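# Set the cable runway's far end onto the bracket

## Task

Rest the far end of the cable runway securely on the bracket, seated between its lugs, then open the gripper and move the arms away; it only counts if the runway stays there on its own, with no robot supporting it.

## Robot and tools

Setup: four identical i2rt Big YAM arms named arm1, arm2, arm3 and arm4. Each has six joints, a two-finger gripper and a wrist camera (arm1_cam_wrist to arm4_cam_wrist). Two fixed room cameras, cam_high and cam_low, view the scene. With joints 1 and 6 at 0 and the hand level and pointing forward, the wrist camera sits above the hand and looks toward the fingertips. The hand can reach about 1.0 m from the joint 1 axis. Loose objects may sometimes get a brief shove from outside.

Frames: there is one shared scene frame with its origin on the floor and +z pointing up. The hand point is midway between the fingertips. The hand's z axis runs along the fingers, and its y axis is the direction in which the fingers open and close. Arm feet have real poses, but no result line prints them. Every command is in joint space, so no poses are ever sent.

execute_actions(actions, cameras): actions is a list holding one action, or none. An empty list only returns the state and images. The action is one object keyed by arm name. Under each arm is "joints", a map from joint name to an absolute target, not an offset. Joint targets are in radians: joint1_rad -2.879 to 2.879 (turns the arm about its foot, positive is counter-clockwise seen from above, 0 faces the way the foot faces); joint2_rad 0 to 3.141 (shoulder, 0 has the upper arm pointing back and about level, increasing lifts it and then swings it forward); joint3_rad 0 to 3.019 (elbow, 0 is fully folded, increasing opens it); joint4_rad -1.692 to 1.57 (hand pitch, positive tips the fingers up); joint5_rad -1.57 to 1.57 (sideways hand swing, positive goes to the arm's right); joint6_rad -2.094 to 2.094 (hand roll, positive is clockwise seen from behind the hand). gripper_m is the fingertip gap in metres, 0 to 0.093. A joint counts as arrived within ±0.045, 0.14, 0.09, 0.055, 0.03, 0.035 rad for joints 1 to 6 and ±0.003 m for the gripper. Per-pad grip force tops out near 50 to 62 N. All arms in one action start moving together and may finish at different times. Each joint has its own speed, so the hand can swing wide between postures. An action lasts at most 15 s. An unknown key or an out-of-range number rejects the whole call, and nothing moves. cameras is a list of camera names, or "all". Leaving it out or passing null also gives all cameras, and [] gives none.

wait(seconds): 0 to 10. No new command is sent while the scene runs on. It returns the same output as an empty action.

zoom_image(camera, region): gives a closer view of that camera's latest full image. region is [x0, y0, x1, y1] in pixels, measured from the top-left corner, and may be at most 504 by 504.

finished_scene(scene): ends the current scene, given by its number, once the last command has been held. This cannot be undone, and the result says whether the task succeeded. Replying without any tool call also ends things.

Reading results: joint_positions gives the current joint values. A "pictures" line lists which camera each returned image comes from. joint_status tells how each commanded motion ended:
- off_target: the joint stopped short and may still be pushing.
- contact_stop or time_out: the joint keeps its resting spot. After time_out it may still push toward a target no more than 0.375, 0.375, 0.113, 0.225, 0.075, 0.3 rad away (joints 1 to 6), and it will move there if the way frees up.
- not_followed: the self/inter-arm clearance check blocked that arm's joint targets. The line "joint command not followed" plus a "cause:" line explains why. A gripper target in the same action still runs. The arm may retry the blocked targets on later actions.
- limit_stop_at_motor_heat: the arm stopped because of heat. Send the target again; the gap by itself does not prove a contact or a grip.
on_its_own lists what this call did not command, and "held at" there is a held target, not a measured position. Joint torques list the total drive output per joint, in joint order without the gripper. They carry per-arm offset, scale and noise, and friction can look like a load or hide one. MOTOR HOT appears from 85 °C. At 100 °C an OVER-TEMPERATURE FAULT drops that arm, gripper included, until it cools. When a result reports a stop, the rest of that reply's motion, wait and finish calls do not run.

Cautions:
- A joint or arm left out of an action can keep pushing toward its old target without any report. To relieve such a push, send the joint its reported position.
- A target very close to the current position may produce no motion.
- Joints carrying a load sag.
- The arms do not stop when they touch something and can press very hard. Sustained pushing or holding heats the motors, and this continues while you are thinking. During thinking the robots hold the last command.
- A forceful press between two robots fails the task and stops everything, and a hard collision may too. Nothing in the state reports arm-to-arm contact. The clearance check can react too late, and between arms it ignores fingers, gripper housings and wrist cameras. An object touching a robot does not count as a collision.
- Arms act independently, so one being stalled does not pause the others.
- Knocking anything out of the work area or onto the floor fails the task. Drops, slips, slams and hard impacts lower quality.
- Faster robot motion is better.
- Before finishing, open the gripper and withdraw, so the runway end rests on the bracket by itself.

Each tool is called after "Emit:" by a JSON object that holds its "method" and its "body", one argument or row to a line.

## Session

Emit:
{"method": "execute_actions", "body": {
  "actions": []
}}

Scene clock: 0.00 s.
Joint torques (N m, as the arm reports them, + toward a larger angle): no reading
Motor temperatures (°C, as the motors report them): arm1=[31 29 32 32 28 30] | arm2=[28 31 30 29 30 31] | arm3=[30 30 35 27 28 30] | arm4=[31 33 32 31 29 31]
arm1.joint_positions: joint1_rad=+0.152 joint2_rad=+0.502 joint3_rad=+1.440 joint4_rad=-1.467 joint5_rad=+0.188 joint6_rad=+0.360 gripper_m=+0.094
arm1.joint_status: not commanded
arm1.hand: x=-0.9698 y=-0.3211 z=+1.3922 quat_wxyz=(-0.346, +0.458, -0.734, -0.363) (m; scene frame)
arm2.joint_positions: joint1_rad=+0.033 joint2_rad=+0.544 joint3_rad=+1.332 joint4_rad=-1.298 joint5_rad=+0.252 joint6_rad=+0.033 gripper_m=+0.095
arm2.joint_status: not commanded
arm2.hand: x=-0.3608 y=+0.3124 z=+1.3007 quat_wxyz=(-0.268, -0.681, -0.522, +0.438) (m; scene frame)
arm3.joint_positions: joint1_rad=+0.018 joint2_rad=+0.655 joint3_rad=+1.348 joint4_rad=-1.451 joint5_rad=-0.133 joint6_rad=-0.365 gripper_m=+0.095
arm3.joint_status: not commanded
arm3.hand: x=+0.5523 y=-0.3201 z=+1.3019 quat_wxyz=(-0.263, +0.815, -0.415, -0.307) (m; scene frame)
arm4.joint_positions: joint1_rad=-0.290 joint2_rad=+0.423 joint3_rad=+1.325 joint4_rad=-1.514 joint5_rad=+0.031 joint6_rad=-0.468 gripper_m=+0.095
arm4.joint_status: not commanded
arm4.hand: x=+1.1950 y=+0.3588 z=+1.3440 quat_wxyz=(-0.193, -0.529, -0.713, +0.418) (m; scene frame)
pictures: arm1_cam_wrist, arm2_cam_wrist, arm3_cam_wrist, arm4_cam_wrist, cam_high, cam_low
Images, in order (width x height): arm1_cam_wrist 504x504, arm2_cam_wrist 504x504, arm3_cam_wrist 504x504, arm4_cam_wrist 504x504, cam_high 672x504, cam_low 672x504.

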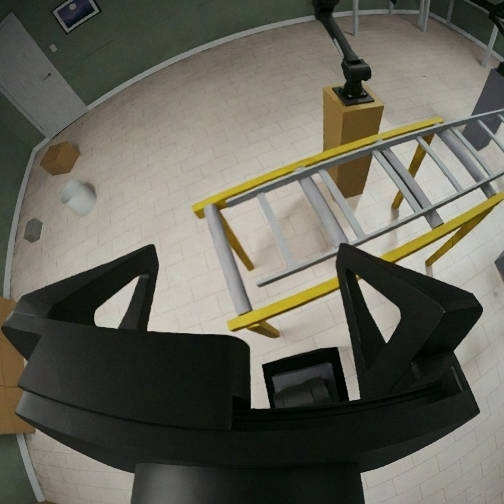

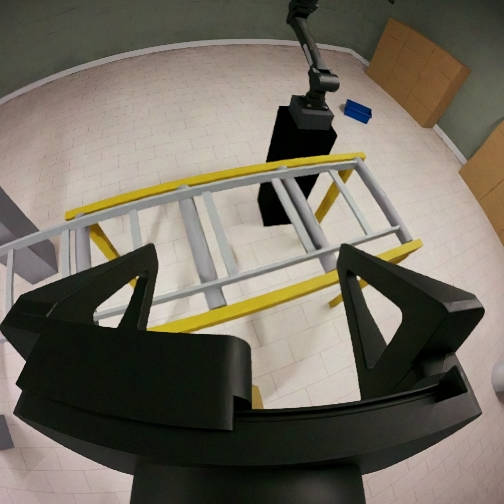

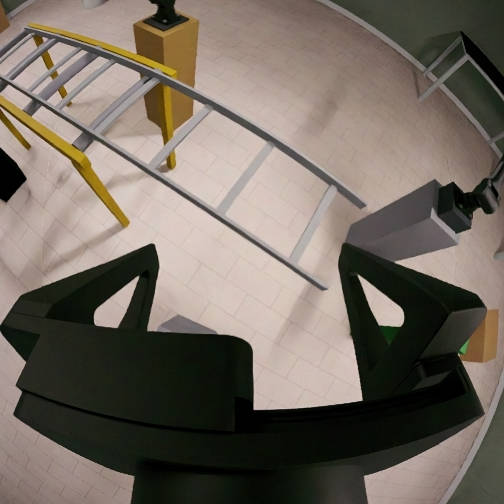

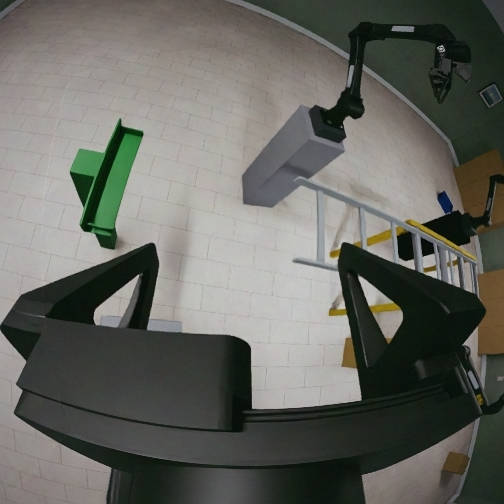

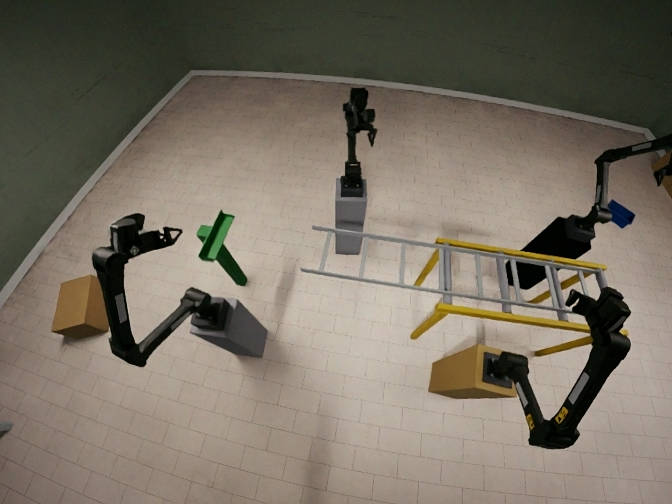

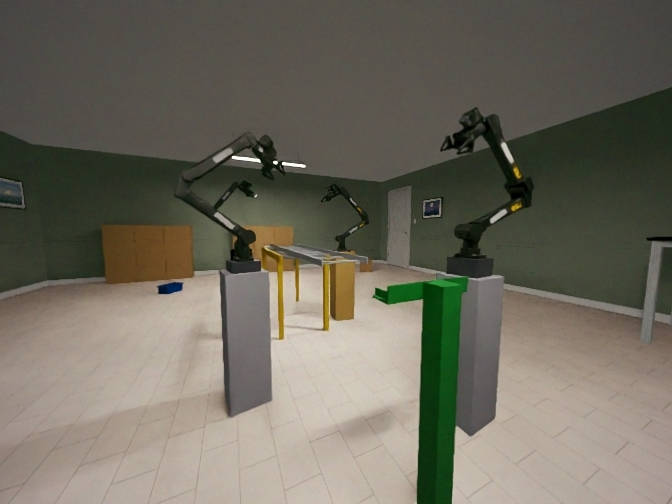

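Emit:
{"method": "execute_actions", "body": {
  "actions": [
    {"arm3":{"joints":{"joint1_rad":-1.15,"joint4_rad":-1.6,"joint5_rad":0,"joint6_rad":0}},"arm4":{"joints":{"joint1_rad":-0.977,"joint2_rad":2.28,"joint3_rad":2.16,"joint4_rad":-1.385,"joint5_rad":0,"joint6_rad":-0.87,"gripper_m":0.08}}}
  ],
  "cameras": ["arm3_cam_wrist","arm4_cam_wrist","cam_low"]
}}

Emit:
{"method": "zoom_image", "body": {
  "camera": "cam_low",
  "region": [290, 190, 410, 290]
}}

Scene clock: 5.17 s.
Joint torques (N m, as the arm reports them, + toward a larger angle): arm1=[ 0.17  3.15  8.66  1.99  0.13 -0.09] | arm2=[-1.14  2.83  9.37  2.19  0.02 -0.01] | arm3=[-2.07  2.34 10.19  1.38 -0.02 -0.01] | arm4=[ -0.79 -25.8   12.13   0.23  -0.01  -0.06]
Motor temperatures (°C, as the motors report them): arm1=[31 29 33 32 28 30] | arm2=[28 31 31 29 30 31] | arm3=[30 30 36 27 28 30] | arm4=[31 33 33 31 29 31]
arm1.joint_positions: joint1_rad=+0.152 joint2_rad=+0.502 joint3_rad=+1.440 joint4_rad=-1.467 joint5_rad=+0.188 joint6_rad=+0.360 gripper_m=+0.094
arm1.joint_status: not commanded
arm1.hand: x=-0.9698 y=-0.3211 z=+1.3922 quat_wxyz=(-0.346, +0.458, -0.734, -0.363) (m; scene frame)
arm2.joint_positions: joint1_rad=+0.033 joint2_rad=+0.544 joint3_rad=+1.332 joint4_rad=-1.298 joint5_rad=+0.252 joint6_rad=+0.033 gripper_m=+0.095
arm2.joint_status: not commanded
arm2.hand: x=-0.3608 y=+0.3124 z=+1.3007 quat_wxyz=(-0.268, -0.681, -0.522, +0.438) (m; scene frame)
arm3.joint_positions: joint1_rad=-1.141 joint2_rad=+0.655 joint3_rad=+1.348 joint4_rad=-1.588 joint5_rad=+0.000 joint6_rad=-0.014 gripper_m=+0.095
arm3.joint_status: all done
arm3.hand: x=+0.7942 y=-0.4224 z=+1.2759 quat_wxyz=(-0.315, +0.292, -0.897, -0.104) (m; scene frame)
arm4.joint_positions: joint1_rad=-0.970 joint2_rad=+2.298 joint3_rad=+2.138 joint4_rad=-1.382 joint5_rad=+0.000 joint6_rad=-0.860 gripper_m=+0.080
arm4.joint_status: all done
arm4.hand: x=+0.6912 y=+0.0289 z=+0.9020 quat_wxyz=(+0.005, -0.701, -0.713, +0.016) (m; scene frame)
pictures: arm3_cam_wrist, arm4_cam_wrist, cam_low
Images, in order (width x height): arm3_cam_wrist 504x504, arm4_cam_wrist 504x504, cam_low 672x504.

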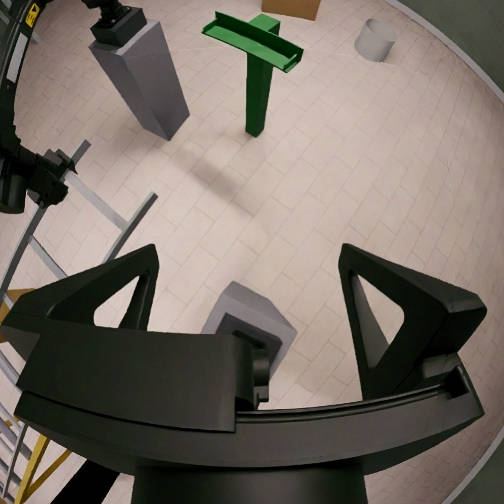

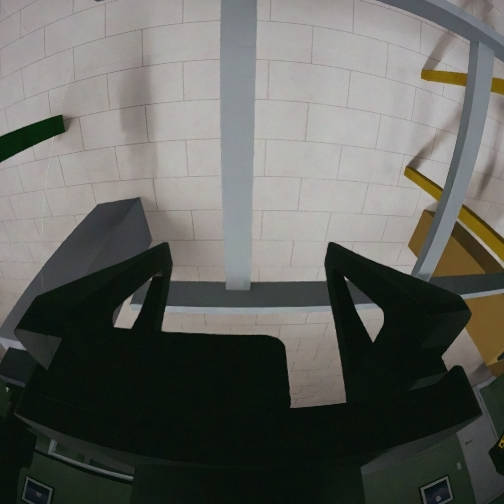

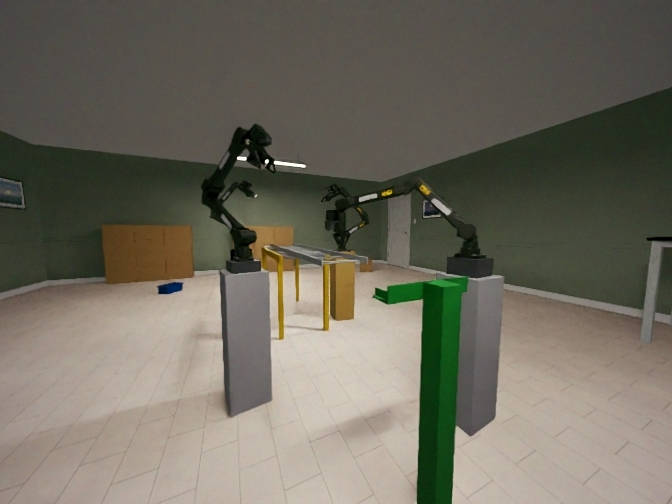

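Region (290, 190, 410, 290) of cam_low's 672x504 image, scaled by 4.200, with more detail than that image has.

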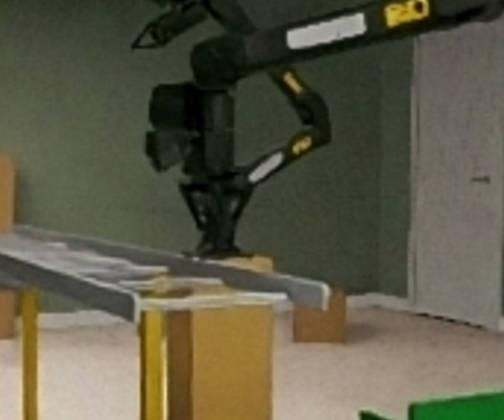

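Emit:
{"method": "execute_actions", "body": {
  "actions": [
    {"arm4":{"joints":{"joint1_rad":-0.95,"joint2_rad":2.405,"joint3_rad":2.005,"joint4_rad":-1.177,"joint6_rad":-0.85,"gripper_m":0.07}}}
  ],
  "cameras": ["arm4_cam_wrist","cam_low"]
}}

Emit:
{"method": "zoom_image", "body": {
  "camera": "cam_low",
  "region": [290, 190, 410, 290]
}}

Scene clock: 9.90 s.
Joint torques (N m, as the arm reports them, + toward a larger angle): arm1=[ 0.2   3.11  8.66  1.99  0.13 -0.09] | arm2=[-1.22  2.67  9.39  2.19  0.03 -0.01] | arm3=[-2.34  1.88 10.22  1.2  -0.01  0.01] | arm4=[  0.84 -25.87   9.94   0.63  -0.01   0.08]
Motor temperatures (°C, as the motors report them): arm1=[31 29 33 32 28 30] | arm2=[28 31 32 29 30 31] | arm3=[30 30 37 27 28 30] | arm4=[31 35 34 31 29 31]
arm1.joint_positions: joint1_rad=+0.152 joint2_rad=+0.502 joint3_rad=+1.440 joint4_rad=-1.467 joint5_rad=+0.188 joint6_rad=+0.360 gripper_m=+0.094
arm1.joint_status: not commanded
arm1.hand: x=-0.9698 y=-0.3211 z=+1.3922 quat_wxyz=(-0.346, +0.458, -0.734, -0.363) (m; scene frame)
arm2.joint_positions: joint1_rad=+0.033 joint2_rad=+0.544 joint3_rad=+1.332 joint4_rad=-1.298 joint5_rad=+0.252 joint6_rad=+0.033 gripper_m=+0.095
arm2.joint_status: not commanded
arm2.hand: x=-0.3608 y=+0.3124 z=+1.3007 quat_wxyz=(-0.268, -0.681, -0.522, +0.438) (m; scene frame)
arm3.joint_positions: joint1_rad=-1.141 joint2_rad=+0.655 joint3_rad=+1.348 joint4_rad=-1.588 joint5_rad=+0.000 joint6_rad=-0.014 gripper_m=+0.095
arm3.joint_status: not commanded
arm3.hand: x=+0.7942 y=-0.4224 z=+1.2759 quat_wxyz=(-0.315, +0.292, -0.897, -0.104) (m; scene frame)
arm4.joint_positions: joint1_rad=-0.965 joint2_rad=+2.425 joint3_rad=+1.995 joint4_rad=-1.188 joint5_rad=+0.000 joint6_rad=-0.860 gripper_m=+0.070
arm4.joint_status: all done
arm4.hand: x=+0.7083 y=+0.0406 z=+0.7632 quat_wxyz=(+0.002, -0.699, -0.715, -0.022) (m; scene frame)
pictures: arm4_cam_wrist, cam_low
Images, in order (width x height): arm4_cam_wrist 504x504, cam_low 672x504.

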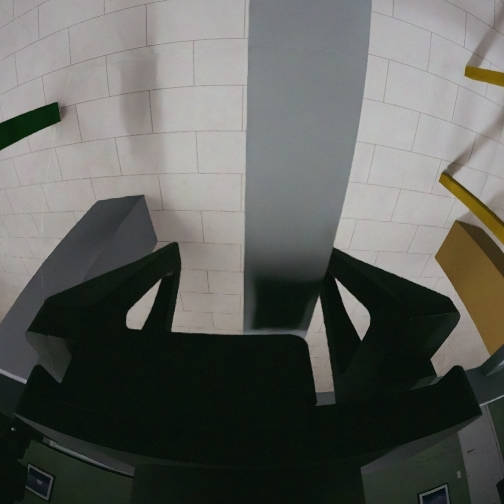

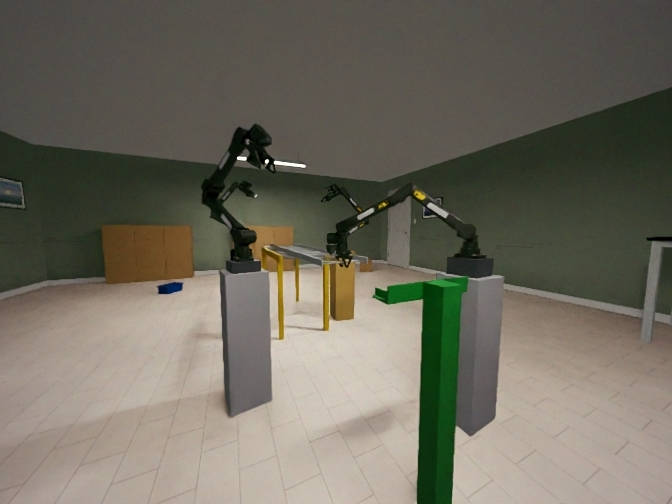

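Region (290, 190, 410, 290) of cam_low's 672x504 image, scaled by 4.200, with more detail than that image has.

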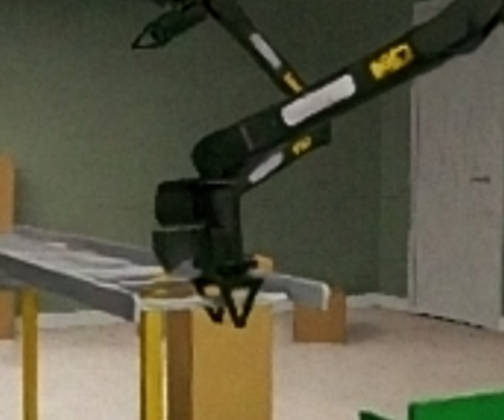

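Emit:
{"method": "execute_actions", "body": {
  "actions": [
    {"arm4":{"joints":{"joint2_rad":2.36,"gripper_m":0.0}}}
  ],
  "cameras": ["arm4_cam_wrist"]
}}

Scene clock: 11.80 s.
Joint torques (N m, as the arm reports them, + toward a larger angle): arm1=[ 0.18  3.16  8.66  1.99  0.13 -0.09] | arm2=[-1.22  2.83  9.4   2.17  0.03  0.  ] | arm3=[-1.36  1.99 10.11  1.27 -0.04  0.01] | arm4=[  1.01 -29.01  10.26   0.09  -0.26  -0.05]
Motor temperatures (°C, as the motors report them): arm1=[31 29 34 32 28 30] | arm2=[28 31 32 29 30 31] | arm3=[30 30 38 27 28 30] | arm4=[31 35 34 31 29 31]
arm1.joint_positions: joint1_rad=+0.152 joint2_rad=+0.502 joint3_rad=+1.440 joint4_rad=-1.467 joint5_rad=+0.188 joint6_rad=+0.360 gripper_m=+0.094
arm1.joint_status: not commanded
arm1.hand: x=-0.9698 y=-0.3211 z=+1.3922 quat_wxyz=(-0.346, +0.458, -0.734, -0.363) (m; scene frame)
arm2.joint_positions: joint1_rad=+0.033 joint2_rad=+0.544 joint3_rad=+1.332 joint4_rad=-1.298 joint5_rad=+0.252 joint6_rad=+0.033 gripper_m=+0.095
arm2.joint_status: not commanded
arm2.hand: x=-0.3608 y=+0.3124 z=+1.3007 quat_wxyz=(-0.268, -0.681, -0.522, +0.438) (m; scene frame)
arm3.joint_positions: joint1_rad=-1.141 joint2_rad=+0.655 joint3_rad=+1.348 joint4_rad=-1.588 joint5_rad=+0.000 joint6_rad=-0.014 gripper_m=+0.095
arm3.joint_status: not commanded
arm3.hand: x=+0.7942 y=-0.4224 z=+1.2759 quat_wxyz=(-0.315, +0.292, -0.897, -0.104) (m; scene frame)
arm4.joint_positions: joint1_rad=-0.966 joint2_rad=+2.420 joint3_rad=+1.994 joint4_rad=-1.174 joint5_rad=+0.006 joint6_rad=-0.843 gripper_m=+0.024
arm4.joint_status: gripper_m off_target (ended at +0.024, target +0.000); the others done
arm4.hand: x=+0.7040 y=+0.0392 z=+0.7663 quat_wxyz=(+0.006, -0.706, -0.708, -0.013) (m; scene frame)
pictures: arm4_cam_wrist
Images, in order (width x height): arm4_cam_wrist 504x504.

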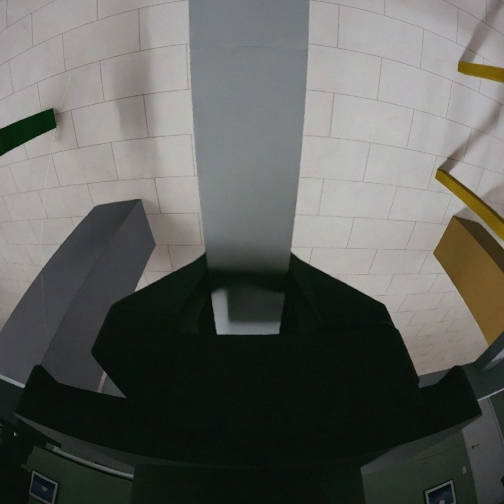

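Emit:
{"method": "execute_actions", "body": {
  "actions": [
    {"arm4":{"joints":{"joint1_rad":-0.655,"joint2_rad":1.94,"joint3_rad":1.34,"joint4_rad":-0.83,"joint6_rad":-0.53}}}
  ],
  "cameras": ["cam_high"]
}}

Emit:
{"method": "execute_actions", "body": {
  "actions": [
    {"arm4":{"joints":{"joint1_rad":-0.205,"joint2_rad":1.64,"joint3_rad":1.13,"joint4_rad":-0.78,"joint6_rad":-0.09}}}
  ],
  "cameras": ["cam_low","arm3_cam_wrist","arm4_cam_wrist","cam_high"]
}}

Emit:
{"method": "zoom_image", "body": {
  "camera": "cam_low",
  "region": [340, 220, 500, 320]
}}

Scene clock: 18.00 s.
Joint torques (N m, as the arm reports them, + toward a larger angle): arm1=[ 0.18  3.16  8.66  1.99  0.13 -0.09] | arm2=[-1.2   2.81  9.4   2.23  0.03 -0.01] | arm3=[-1.47  1.69 10.19  1.39 -0.05 -0.06] | arm4=[  1.08 -27.1   12.64  -0.06   0.45   0.19]
Motor temperatures (°C, as the motors report them): arm1=[31 29 34 33 28 30] | arm2=[28 31 33 29 30 31] | arm3=[30 30 39 27 28 30] | arm4=[31 37 35 31 29 32]
arm1.joint_positions: joint1_rad=+0.152 joint2_rad=+0.502 joint3_rad=+1.440 joint4_rad=-1.467 joint5_rad=+0.188 joint6_rad=+0.360 gripper_m=+0.094
arm1.joint_status: not commanded
arm1.hand: x=-0.9698 y=-0.3211 z=+1.3922 quat_wxyz=(-0.346, +0.458, -0.734, -0.363) (m; scene frame)
arm2.joint_positions: joint1_rad=+0.033 joint2_rad=+0.544 joint3_rad=+1.332 joint4_rad=-1.298 joint5_rad=+0.252 joint6_rad=+0.033 gripper_m=+0.095
arm2.joint_status: not commanded
arm2.hand: x=-0.3608 y=+0.3124 z=+1.3007 quat_wxyz=(-0.268, -0.681, -0.522, +0.438) (m; scene frame)
arm3.joint_positions: joint1_rad=-1.141 joint2_rad=+0.655 joint3_rad=+1.348 joint4_rad=-1.588 joint5_rad=+0.000 joint6_rad=-0.014 gripper_m=+0.095
arm3.joint_status: not commanded
arm3.hand: x=+0.7942 y=-0.4224 z=+1.2759 quat_wxyz=(-0.315, +0.292, -0.897, -0.104) (m; scene frame)
arm4.joint_positions: joint1_rad=-0.668 joint2_rad=+2.052 joint3_rad=+1.283 joint4_rad=-0.823 joint5_rad=-0.012 joint6_rad=-0.550 gripper_m=+0.024
arm4.joint_status: all done
arm4.hand: x=+0.9494 y=+0.0482 z=+0.7617 quat_wxyz=(+0.001, -0.704, -0.710, -0.010) (m; scene frame)
pictures: cam_high
Images, in order (width x height): cam_high 672x504.

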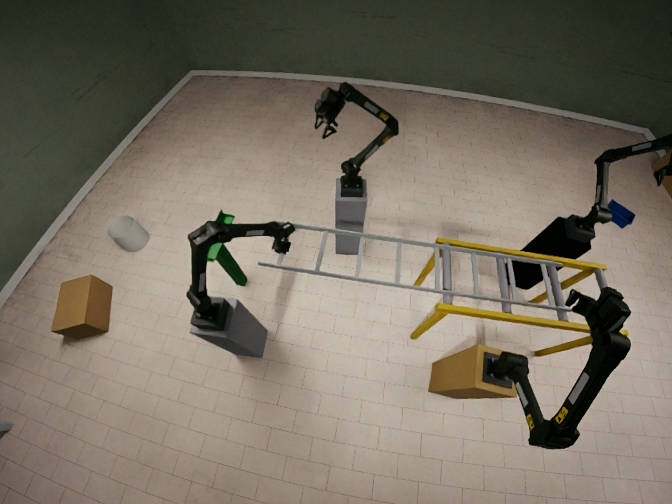

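Scene clock: 20.43 s.
Joint torques (N m, as the arm reports them, + toward a larger angle): arm1=[ 0.19  3.12  8.66  1.99  0.13 -0.09] | arm2=[-1.2   2.81  9.36  2.18  0.03 -0.01] | arm3=[-2.02  1.73 10.13  1.1   0.   -0.05] | arm4=[  0.64 -29.8   14.07   0.08   0.49   0.  ]
Motor temperatures (°C, as the motors report them): arm1=[31 29 34 33 28 30] | arm2=[28 31 33 29 30 31] | arm3=[30 30 39 27 28 30] | arm4=[31 37 35 31 29 32]
arm1.joint_positions: joint1_rad=+0.152 joint2_rad=+0.502 joint3_rad=+1.440 joint4_rad=-1.467 joint5_rad=+0.188 joint6_rad=+0.360 gripper_m=+0.094
arm1.joint_status: not commanded
arm1.hand: x=-0.9698 y=-0.3211 z=+1.3922 quat_wxyz=(-0.346, +0.458, -0.734, -0.363) (m; scene frame)
arm2.joint_positions: joint1_rad=+0.033 joint2_rad=+0.544 joint3_rad=+1.332 joint4_rad=-1.298 joint5_rad=+0.252 joint6_rad=+0.033 gripper_m=+0.095
arm2.joint_status: not commanded
arm2.hand: x=-0.3608 y=+0.3124 z=+1.3007 quat_wxyz=(-0.268, -0.681, -0.522, +0.438) (m; scene frame)
arm3.joint_positions: joint1_rad=-1.141 joint2_rad=+0.655 joint3_rad=+1.348 joint4_rad=-1.588 joint5_rad=+0.000 joint6_rad=-0.014 gripper_m=+0.095
arm3.joint_status: not commanded
arm3.hand: x=+0.7942 y=-0.4224 z=+1.2759 quat_wxyz=(-0.315, +0.292, -0.897, -0.104) (m; scene frame)
arm4.joint_positions: joint1_rad=-0.218 joint2_rad=+1.826 joint3_rad=+1.060 joint4_rad=-0.772 joint5_rad=-0.011 joint6_rad=-0.088 gripper_m=+0.024
arm4.joint_status: joint2_rad time_out (moved -0.226 of -0.412); the others done
arm4.on_its_own: joint2_rad reads +1.826 and still pushes toward +1.640 since a time_out
arm4.hand: x=+1.1789 y=+0.0359 z=+0.8057 quat_wxyz=(-0.010, -0.708, -0.706, +0.010) (m; scene frame)
pictures: arm3_cam_wrist, arm4_cam_wrist, cam_high, cam_low
Images, in order (width x height): arm3_cam_wrist 504x504, arm4_cam_wrist 504x504, cam_high 672x504, cam_low 672x504.

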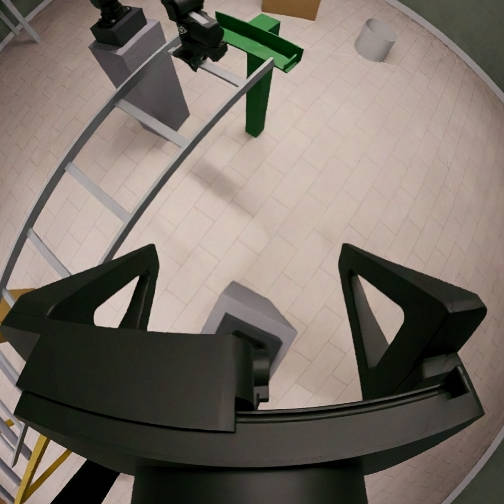

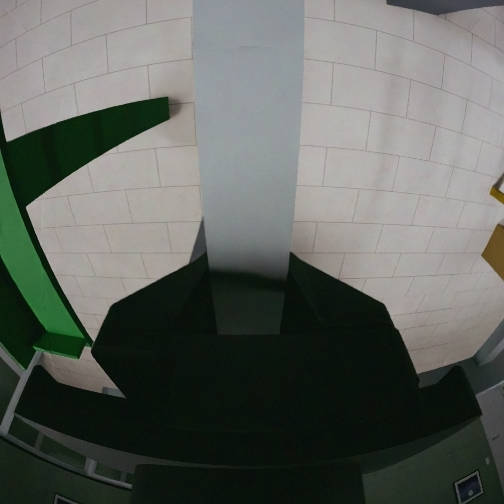

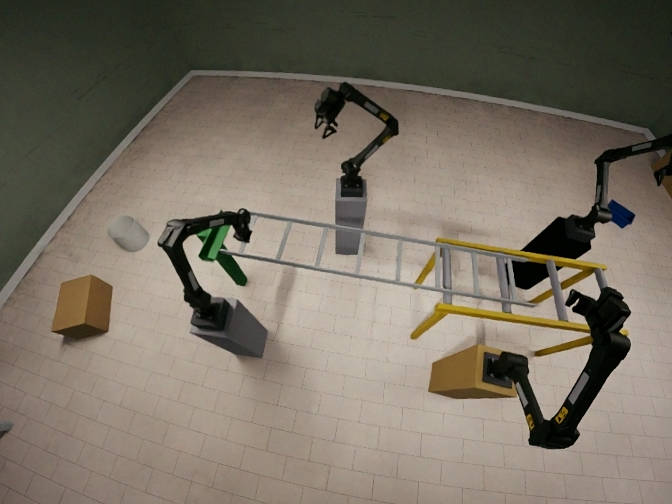

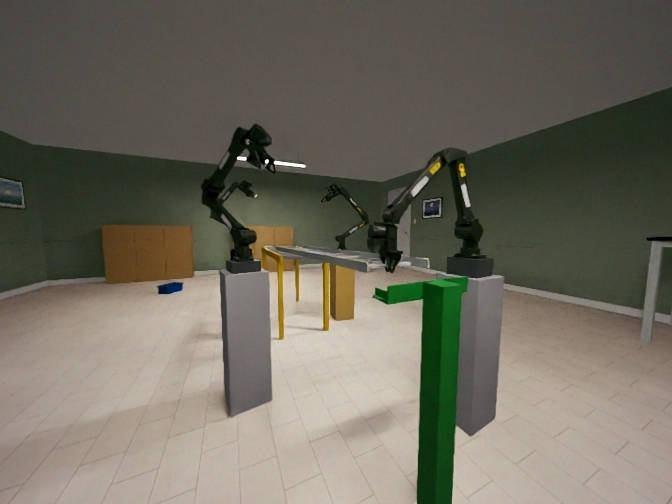

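Region (340, 220, 500, 320) of cam_low's 672x504 image, scaled by 3.150, with more detail than that image has; it fills the top 315 rows of this view, and the rest is white.

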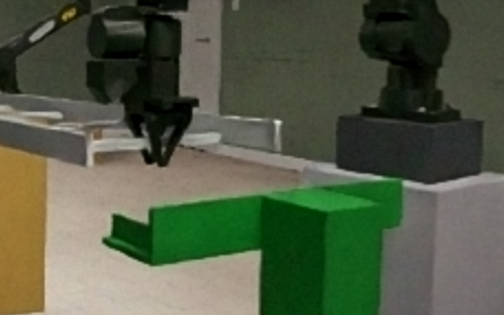

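Emit:
{"method": "execute_actions", "body": {
  "actions": [
    {"arm4":{"joints":{"joint1_rad":0.085,"joint6_rad":0.185}}}
  ],
  "cameras": ["cam_low","arm3_cam_wrist","arm4_cam_wrist","cam_high"]
}}

Emit:
{"method": "zoom_image", "body": {
  "camera": "cam_high",
  "region": [170, 190, 270, 280]
}}

Emit:
{"method": "zoom_image", "body": {
  "camera": "arm3_cam_wrist",
  "region": [170, 0, 330, 100]
}}

Emit:
{"method": "zoom_image", "body": {
  "camera": "cam_low",
  "region": [340, 220, 500, 320]
}}

Scene clock: 26.33 s.
Joint torques (N m, as the arm reports them, + toward a larger angle): arm1=[ 0.19  3.13  8.66  1.98  0.13 -0.09] | arm2=[-1.18  2.85  9.35  2.17  0.03 -0.01] | arm3=[-1.82  1.85 10.07  1.23 -0.07 -0.02] | arm4=[ -4.82 -29.39  14.03  -0.08   1.37  -0.64]
Motor temperatures (°C, as the motors report them): arm1=[31 29 34 33 28 30] | arm2=[28 31 33 29 30 31] | arm3=[30 30 39 27 28 30] | arm4=[31 38 36 31 29 32]
arm1.joint_positions: joint1_rad=+0.152 joint2_rad=+0.502 joint3_rad=+1.440 joint4_rad=-1.467 joint5_rad=+0.188 joint6_rad=+0.360 gripper_m=+0.094
arm1.joint_status: not commanded
arm1.hand: x=-0.9698 y=-0.3211 z=+1.3922 quat_wxyz=(-0.346, +0.458, -0.734, -0.363) (m; scene frame)
arm2.joint_positions: joint1_rad=+0.033 joint2_rad=+0.544 joint3_rad=+1.332 joint4_rad=-1.298 joint5_rad=+0.252 joint6_rad=+0.033 gripper_m=+0.095
arm2.joint_status: not commanded
arm2.hand: x=-0.3608 y=+0.3124 z=+1.3007 quat_wxyz=(-0.268, -0.681, -0.522, +0.438) (m; scene frame)
arm3.joint_positions: joint1_rad=-1.141 joint2_rad=+0.655 joint3_rad=+1.348 joint4_rad=-1.588 joint5_rad=+0.000 joint6_rad=-0.014 gripper_m=+0.095
arm3.joint_status: not commanded
arm3.hand: x=+0.7942 y=-0.4224 z=+1.2759 quat_wxyz=(-0.315, +0.292, -0.897, -0.104) (m; scene frame)
arm4.joint_positions: joint1_rad=+0.142 joint2_rad=+1.822 joint3_rad=+1.060 joint4_rad=-0.769 joint5_rad=-0.034 joint6_rad=+0.262 gripper_m=+0.024
arm4.joint_status: joint1_rad off_target (ended at +0.141, target +0.085); joint6_rad off_target (ended at +0.262, target +0.185)
arm4.on_its_own: joint2_rad reads +1.822 and still pushes toward +1.640 since a time_out
arm4.hand: x=+1.3490 y=+0.0506 z=+0.8067 quat_wxyz=(-0.022, -0.705, -0.709, -0.003) (m; scene frame)
pictures: arm3_cam_wrist, arm4_cam_wrist, cam_high, cam_low
Images, in order (width x height): arm3_cam_wrist 504x504, arm4_cam_wrist 504x504, cam_high 672x504, cam_low 672x504.

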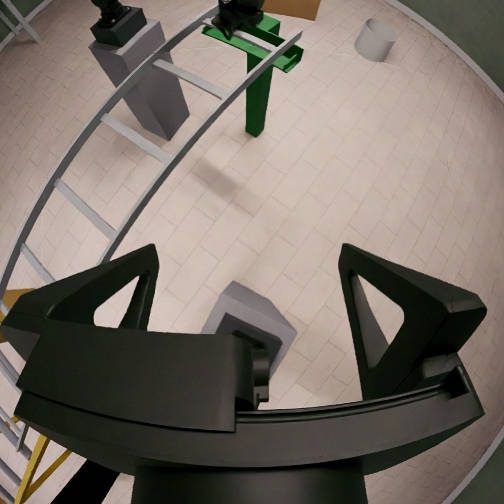

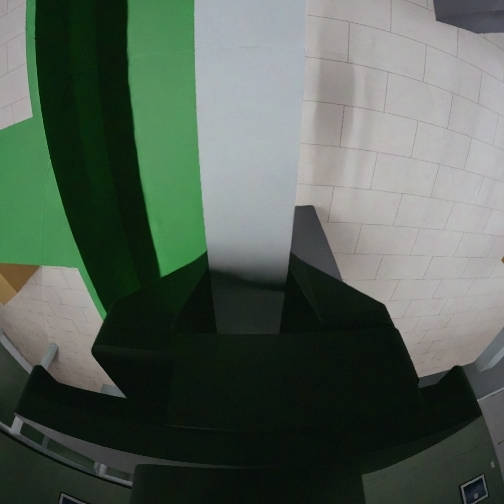

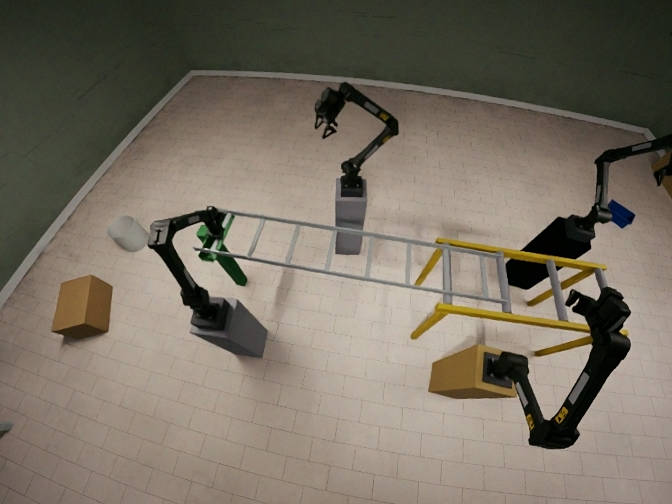

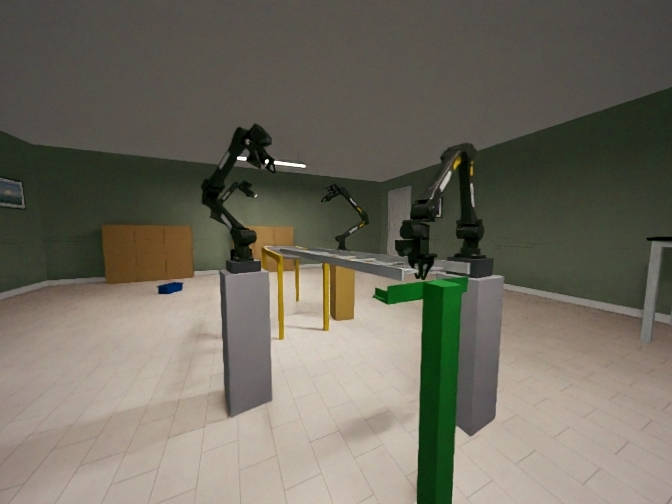

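Region (170, 190, 270, 280) of cam_high's 672x504 image, scaled by 5.040, with more detail than that image has; it fills the top 454 rows of this view, and the rest is white.

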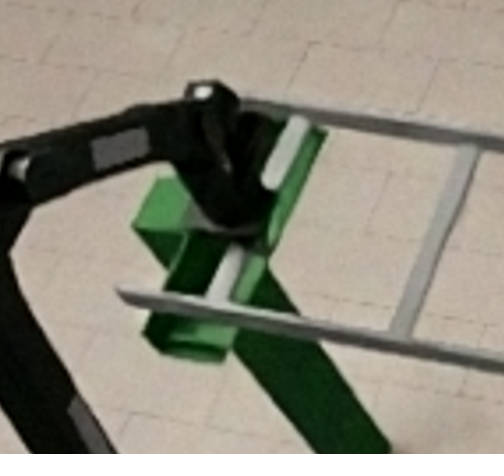

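Region (170, 0, 330, 100) of arm3_cam_wrist's 504x504 image, scaled by 3.150, with more detail than that image has; it fills the top 315 rows of this view, and the rest is white.

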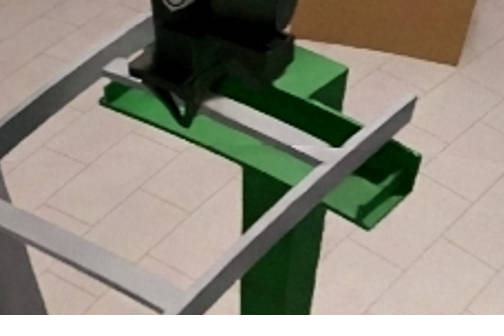

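Region (340, 220, 500, 320) of cam_low's 672x504 image, scaled by 3.150, with more detail than that image has; it fills the top 315 rows of this view, and the rest is white.

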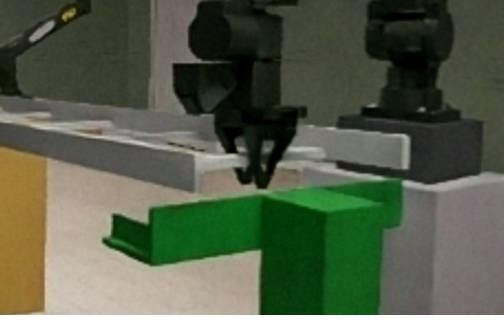

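Emit:
{"method": "execute_actions", "body": {
  "actions": [],
  "cameras": ["arm1_cam_wrist","arm2_cam_wrist","cam_high"]
}}

Emit:
{"method": "zoom_image", "body": {
  "camera": "cam_high",
  "region": [420, 225, 580, 340]
}}

Emit:
{"method": "zoom_image", "body": {
  "camera": "arm2_cam_wrist",
  "region": [50, 140, 350, 340]
}}

Scene clock: 30.93 s.
Joint torques (N m, as the arm reports them, + toward a larger angle): arm1=[ 0.19  3.13  8.66  1.99  0.13 -0.09] | arm2=[-1.41  2.9   9.36  2.16  0.04 -0.01] | arm3=[-1.72  1.23 10.22  1.16 -0.02  0.02] | arm4=[ -4.62 -29.36  13.99  -0.07   1.37  -0.65]
Motor temperatures (°C, as the motors report them): arm1=[31 29 35 33 28 30] | arm2=[28 31 33 29 30 31] | arm3=[30 30 40 27 28 30] | arm4=[31 39 37 31 30 32]
arm1.joint_positions: joint1_rad=+0.152 joint2_rad=+0.502 joint3_rad=+1.440 joint4_rad=-1.467 joint5_rad=+0.188 joint6_rad=+0.360 gripper_m=+0.094
arm1.joint_status: not commanded
arm1.hand: x=-0.9698 y=-0.3211 z=+1.3922 quat_wxyz=(-0.346, +0.458, -0.734, -0.363) (m; scene frame)
arm2.joint_positions: joint1_rad=+0.033 joint2_rad=+0.544 joint3_rad=+1.332 joint4_rad=-1.298 joint5_rad=+0.252 joint6_rad=+0.033 gripper_m=+0.095
arm2.joint_status: not commanded
arm2.hand: x=-0.3608 y=+0.3124 z=+1.3007 quat_wxyz=(-0.268, -0.681, -0.522, +0.438) (m; scene frame)
arm3.joint_positions: joint1_rad=-1.141 joint2_rad=+0.655 joint3_rad=+1.348 joint4_rad=-1.588 joint5_rad=+0.000 joint6_rad=-0.014 gripper_m=+0.095
arm3.joint_status: not commanded
arm3.hand: x=+0.7942 y=-0.4224 z=+1.2759 quat_wxyz=(-0.315, +0.292, -0.897, -0.104) (m; scene frame)
arm4.joint_positions: joint1_rad=+0.142 joint2_rad=+1.822 joint3_rad=+1.060 joint4_rad=-0.769 joint5_rad=-0.034 joint6_rad=+0.262 gripper_m=+0.024
arm4.joint_status: joint1_rad off_target (ended at +0.141, target +0.085); joint6_rad off_target (ended at +0.262, target +0.185)
arm4.on_its_own: joint2_rad reads +1.822 and still pushes toward +1.640 since a time_out
arm4.hand: x=+1.3490 y=+0.0506 z=+0.8067 quat_wxyz=(-0.022, -0.705, -0.709, -0.003) (m; scene frame)
pictures: arm1_cam_wrist, arm2_cam_wrist, cam_high
Images, in order (width x height): arm1_cam_wrist 504x504, arm2_cam_wrist 504x504, cam_high 672x504.

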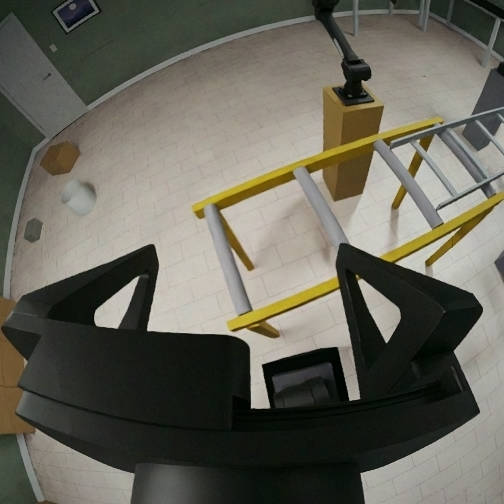

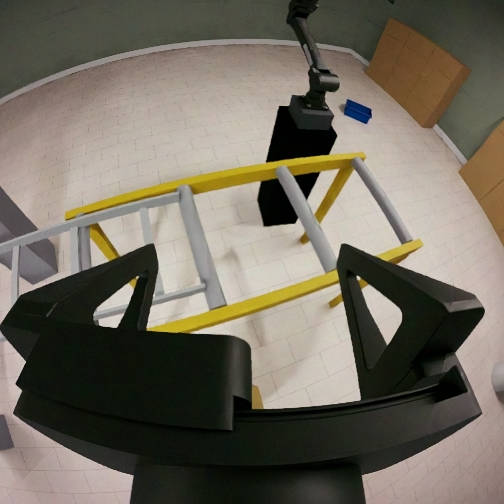

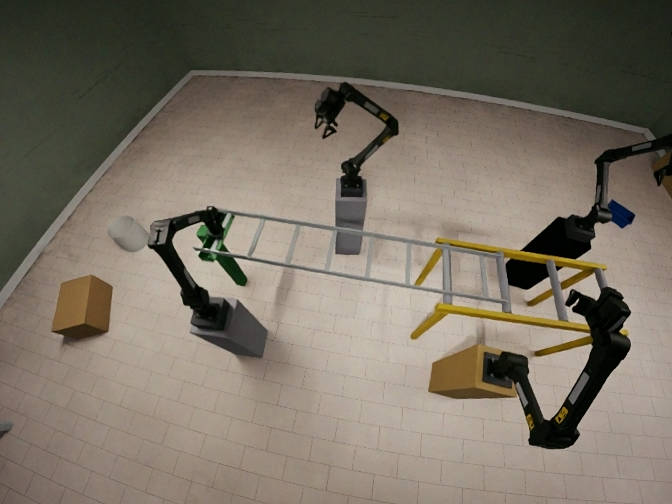

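Region (420, 225, 580, 340) of cam_high's 672x504 image, scaled by 3.150, with more detail than that image has; it fills the top 362 rows of this view, and the rest is white.

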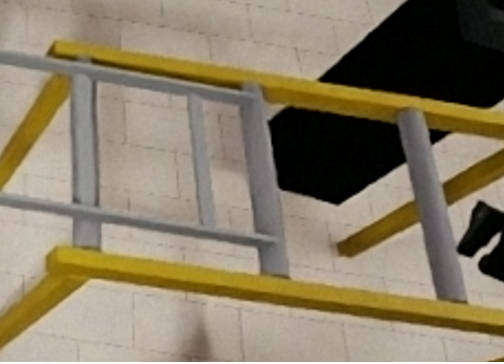

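Region (50, 140, 350, 340) of arm2_cam_wrist's 504x504 image, scaled by 1.680, with more detail than that image has.

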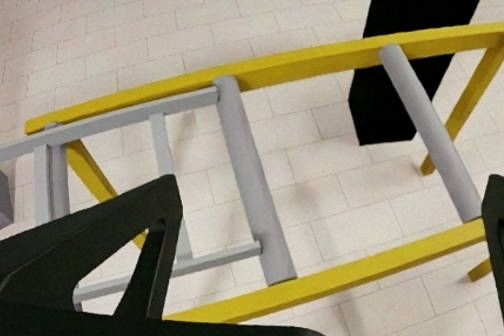

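Emit:
{"method": "execute_actions", "body": {
  "actions": [
    {"arm2":{"joints":{"joint1_rad":0.215,"joint2_rad":1.785,"joint3_rad":1.195,"joint4_rad":-0.95,"joint5_rad":0,"joint6_rad":0.11}}}
  ],
  "cameras": ["arm1_cam_wrist","arm2_cam_wrist"]
}}

Scene clock: 40.87 s.
Joint torques (N m, as the arm reports them, + toward a larger angle): arm1=[ 0.17  3.14  8.66  1.98  0.13 -0.09] | arm2=[ -0.99 -17.1    7.4    0.85  -0.15   0.11] | arm3=[-1.34  1.98 10.07  1.35 -0.04 -0.02] | arm4=[ -4.67 -29.32  14.    -0.1    1.38  -0.64]
Motor temperatures (°C, as the motors report them): arm1=[31 29 35 33 28 30] | arm2=[28 31 33 29 30 31] | arm3=[30 30 40 27 28 30] | arm4=[31 40 37 31 30 32]
arm1.joint_positions: joint1_rad=+0.152 joint2_rad=+0.502 joint3_rad=+1.440 joint4_rad=-1.467 joint5_rad=+0.188 joint6_rad=+0.360 gripper_m=+0.094
arm1.joint_status: not commanded
arm1.hand: x=-0.9698 y=-0.3211 z=+1.3922 quat_wxyz=(-0.346, +0.458, -0.734, -0.363) (m; scene frame)
arm2.joint_positions: joint1_rad=+0.213 joint2_rad=+1.780 joint3_rad=+1.199 joint4_rad=-0.958 joint5_rad=+0.002 joint6_rad=+0.098 gripper_m=+0.095
arm2.joint_status: all done
arm2.hand: x=-0.2518 y=+0.0282 z=+0.7947 quat_wxyz=(-0.013, -0.707, -0.707, +0.011) (m; scene frame)
arm3.joint_positions: joint1_rad=-1.141 joint2_rad=+0.655 joint3_rad=+1.348 joint4_rad=-1.588 joint5_rad=+0.000 joint6_rad=-0.014 gripper_m=+0.095
arm3.joint_status: not commanded
arm3.hand: x=+0.7942 y=-0.4224 z=+1.2759 quat_wxyz=(-0.315, +0.292, -0.897, -0.104) (m; scene frame)
arm4.joint_positions: joint1_rad=+0.142 joint2_rad=+1.822 joint3_rad=+1.060 joint4_rad=-0.769 joint5_rad=-0.034 joint6_rad=+0.262 gripper_m=+0.024
arm4.joint_status: not commanded
arm4.on_its_own: joint2_rad reads +1.822 and still pushes toward +1.640 since a time_out
arm4.hand: x=+1.3490 y=+0.0506 z=+0.8067 quat_wxyz=(-0.022, -0.705, -0.709, -0.003) (m; scene frame)
pictures: arm1_cam_wrist, arm2_cam_wrist
Images, in order (width x height): arm1_cam_wrist 504x504, arm2_cam_wrist 504x504.

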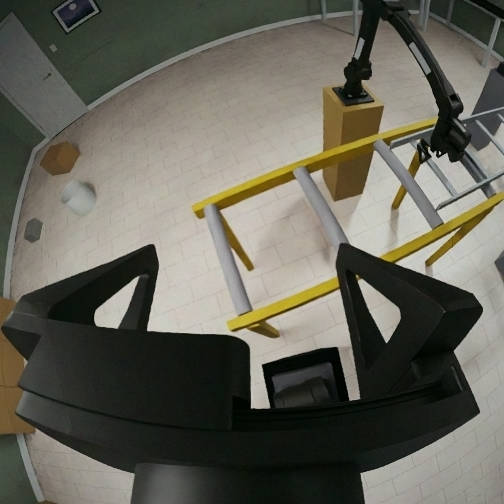

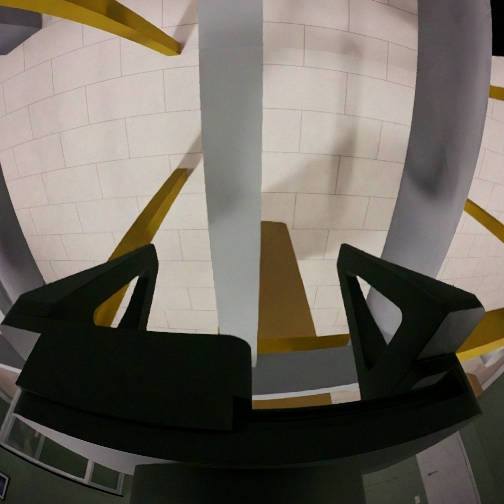

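Emit:
{"method": "execute_actions", "body": {
  "actions": [
    {"arm2":{"joints":{"joint2_rad":1.85,"joint4_rad":-0.89,"gripper_m":0.055}}}
  ],
  "cameras": []
}}

Emit:
{"method": "execute_actions", "body": {
  "actions": [
    {"arm2":{"joints":{"gripper_m":0.0}}}
  ],
  "cameras": ["arm2_cam_wrist"]
}}

Scene clock: 42.97 s.
Joint torques (N m, as the arm reports them, + toward a larger angle): arm1=[ 0.18  3.16  8.66  1.99  0.13 -0.09] | arm2=[ -1.08 -16.82   7.12   1.07  -0.15   0.09] | arm3=[-1.84  2.44 10.15  1.3  -0.04  0.02] | arm4=[ -4.44 -29.59  14.02  -0.11   1.4   -0.65]
Motor temperatures (°C, as the motors report them): arm1=[31 29 35 33 28 30] | arm2=[28 31 33 29 30 31] | arm3=[30 30 40 27 28 30] | arm4=[31 40 38 31 30 32]
arm1.joint_positions: joint1_rad=+0.152 joint2_rad=+0.502 joint3_rad=+1.440 joint4_rad=-1.467 joint5_rad=+0.188 joint6_rad=+0.360 gripper_m=+0.094
arm1.joint_status: not commanded
arm1.hand: x=-0.9698 y=-0.3211 z=+1.3922 quat_wxyz=(-0.346, +0.458, -0.734, -0.363) (m; scene frame)
arm2.joint_positions: joint1_rad=+0.213 joint2_rad=+1.835 joint3_rad=+1.199 joint4_rad=-0.902 joint5_rad=+0.002 joint6_rad=+0.099 gripper_m=+0.055
arm2.joint_status: all done
arm2.hand: x=-0.2510 y=+0.0206 z=+0.7690 quat_wxyz=(-0.013, -0.707, -0.707, +0.012) (m; scene frame)
arm3.joint_positions: joint1_rad=-1.141 joint2_rad=+0.655 joint3_rad=+1.348 joint4_rad=-1.588 joint5_rad=+0.000 joint6_rad=-0.014 gripper_m=+0.095
arm3.joint_status: not commanded
arm3.hand: x=+0.7942 y=-0.4224 z=+1.2759 quat_wxyz=(-0.315, +0.292, -0.897, -0.104) (m; scene frame)
arm4.joint_positions: joint1_rad=+0.142 joint2_rad=+1.822 joint3_rad=+1.060 joint4_rad=-0.769 joint5_rad=-0.034 joint6_rad=+0.262 gripper_m=+0.024
arm4.joint_status: not commanded
arm4.on_its_own: joint2_rad reads +1.822 and still pushes toward +1.640 since a time_out
arm4.hand: x=+1.3490 y=+0.0506 z=+0.8067 quat_wxyz=(-0.022, -0.705, -0.709, -0.003) (m; scene frame)
pictures: none
No camera images: the call's "cameras" was empty. Leave "cameras" out to get every camera's image.

Scene clock: 43.57 s.
Joint torques (N m, as the arm reports them, + toward a larger angle): arm1=[ 0.17  3.16  8.67  1.99  0.13 -0.09] | arm2=[ -1.46 -16.76   7.13   0.94   0.44   0.09] | arm3=[-2.08  2.43 10.15  1.35 -0.05 -0.05] | arm4=[ -4.65 -29.41  14.    -0.07   1.38  -0.66]
Motor temperatures (°C, as the motors report them): arm1=[31 29 35 33 28 30] | arm2=[28 31 33 29 30 31] | arm3=[30 30 40 27 28 30] | arm4=[31 40 38 31 30 32]
arm1.joint_positions: joint1_rad=+0.152 joint2_rad=+0.502 joint3_rad=+1.440 joint4_rad=-1.467 joint5_rad=+0.188 joint6_rad=+0.360 gripper_m=+0.094
arm1.joint_status: not commanded
arm1.hand: x=-0.9698 y=-0.3211 z=+1.3922 quat_wxyz=(-0.346, +0.458, -0.734, -0.363) (m; scene frame)
arm2.joint_positions: joint1_rad=+0.220 joint2_rad=+1.835 joint3_rad=+1.199 joint4_rad=-0.898 joint5_rad=-0.013 joint6_rad=+0.099 gripper_m=+0.025
arm2.joint_status: gripper_m off_target (ended at +0.025, target +0.000)
arm2.hand: x=-0.2452 y=+0.0203 z=+0.7689 quat_wxyz=(-0.019, -0.704, -0.710, +0.007) (m; scene frame)
arm3.joint_positions: joint1_rad=-1.141 joint2_rad=+0.655 joint3_rad=+1.348 joint4_rad=-1.588 joint5_rad=+0.000 joint6_rad=-0.014 gripper_m=+0.095
arm3.joint_status: not commanded
arm3.hand: x=+0.7942 y=-0.4224 z=+1.2759 quat_wxyz=(-0.315, +0.292, -0.897, -0.104) (m; scene frame)
arm4.joint_positions: joint1_rad=+0.142 joint2_rad=+1.822 joint3_rad=+1.060 joint4_rad=-0.768 joint5_rad=-0.034 joint6_rad=+0.262 gripper_m=+0.024
arm4.joint_status: not commanded
arm4.on_its_own: joint2_rad reads +1.822 and still pushes toward +1.640 since a time_out
arm4.hand: x=+1.3490 y=+0.0505 z=+0.8067 quat_wxyz=(-0.022, -0.704, -0.709, -0.003) (m; scene frame)
pictures: arm2_cam_wrist
Images, in order (width x height): arm2_cam_wrist 504x504.

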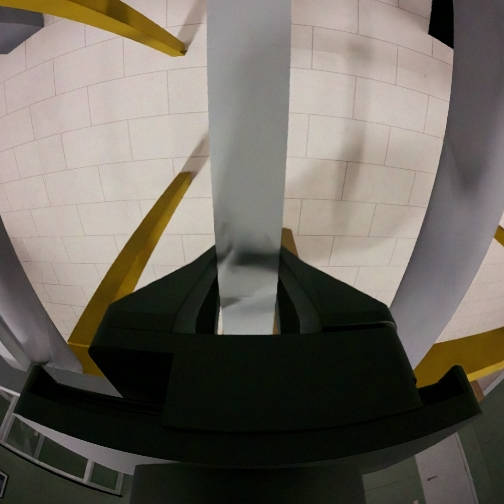

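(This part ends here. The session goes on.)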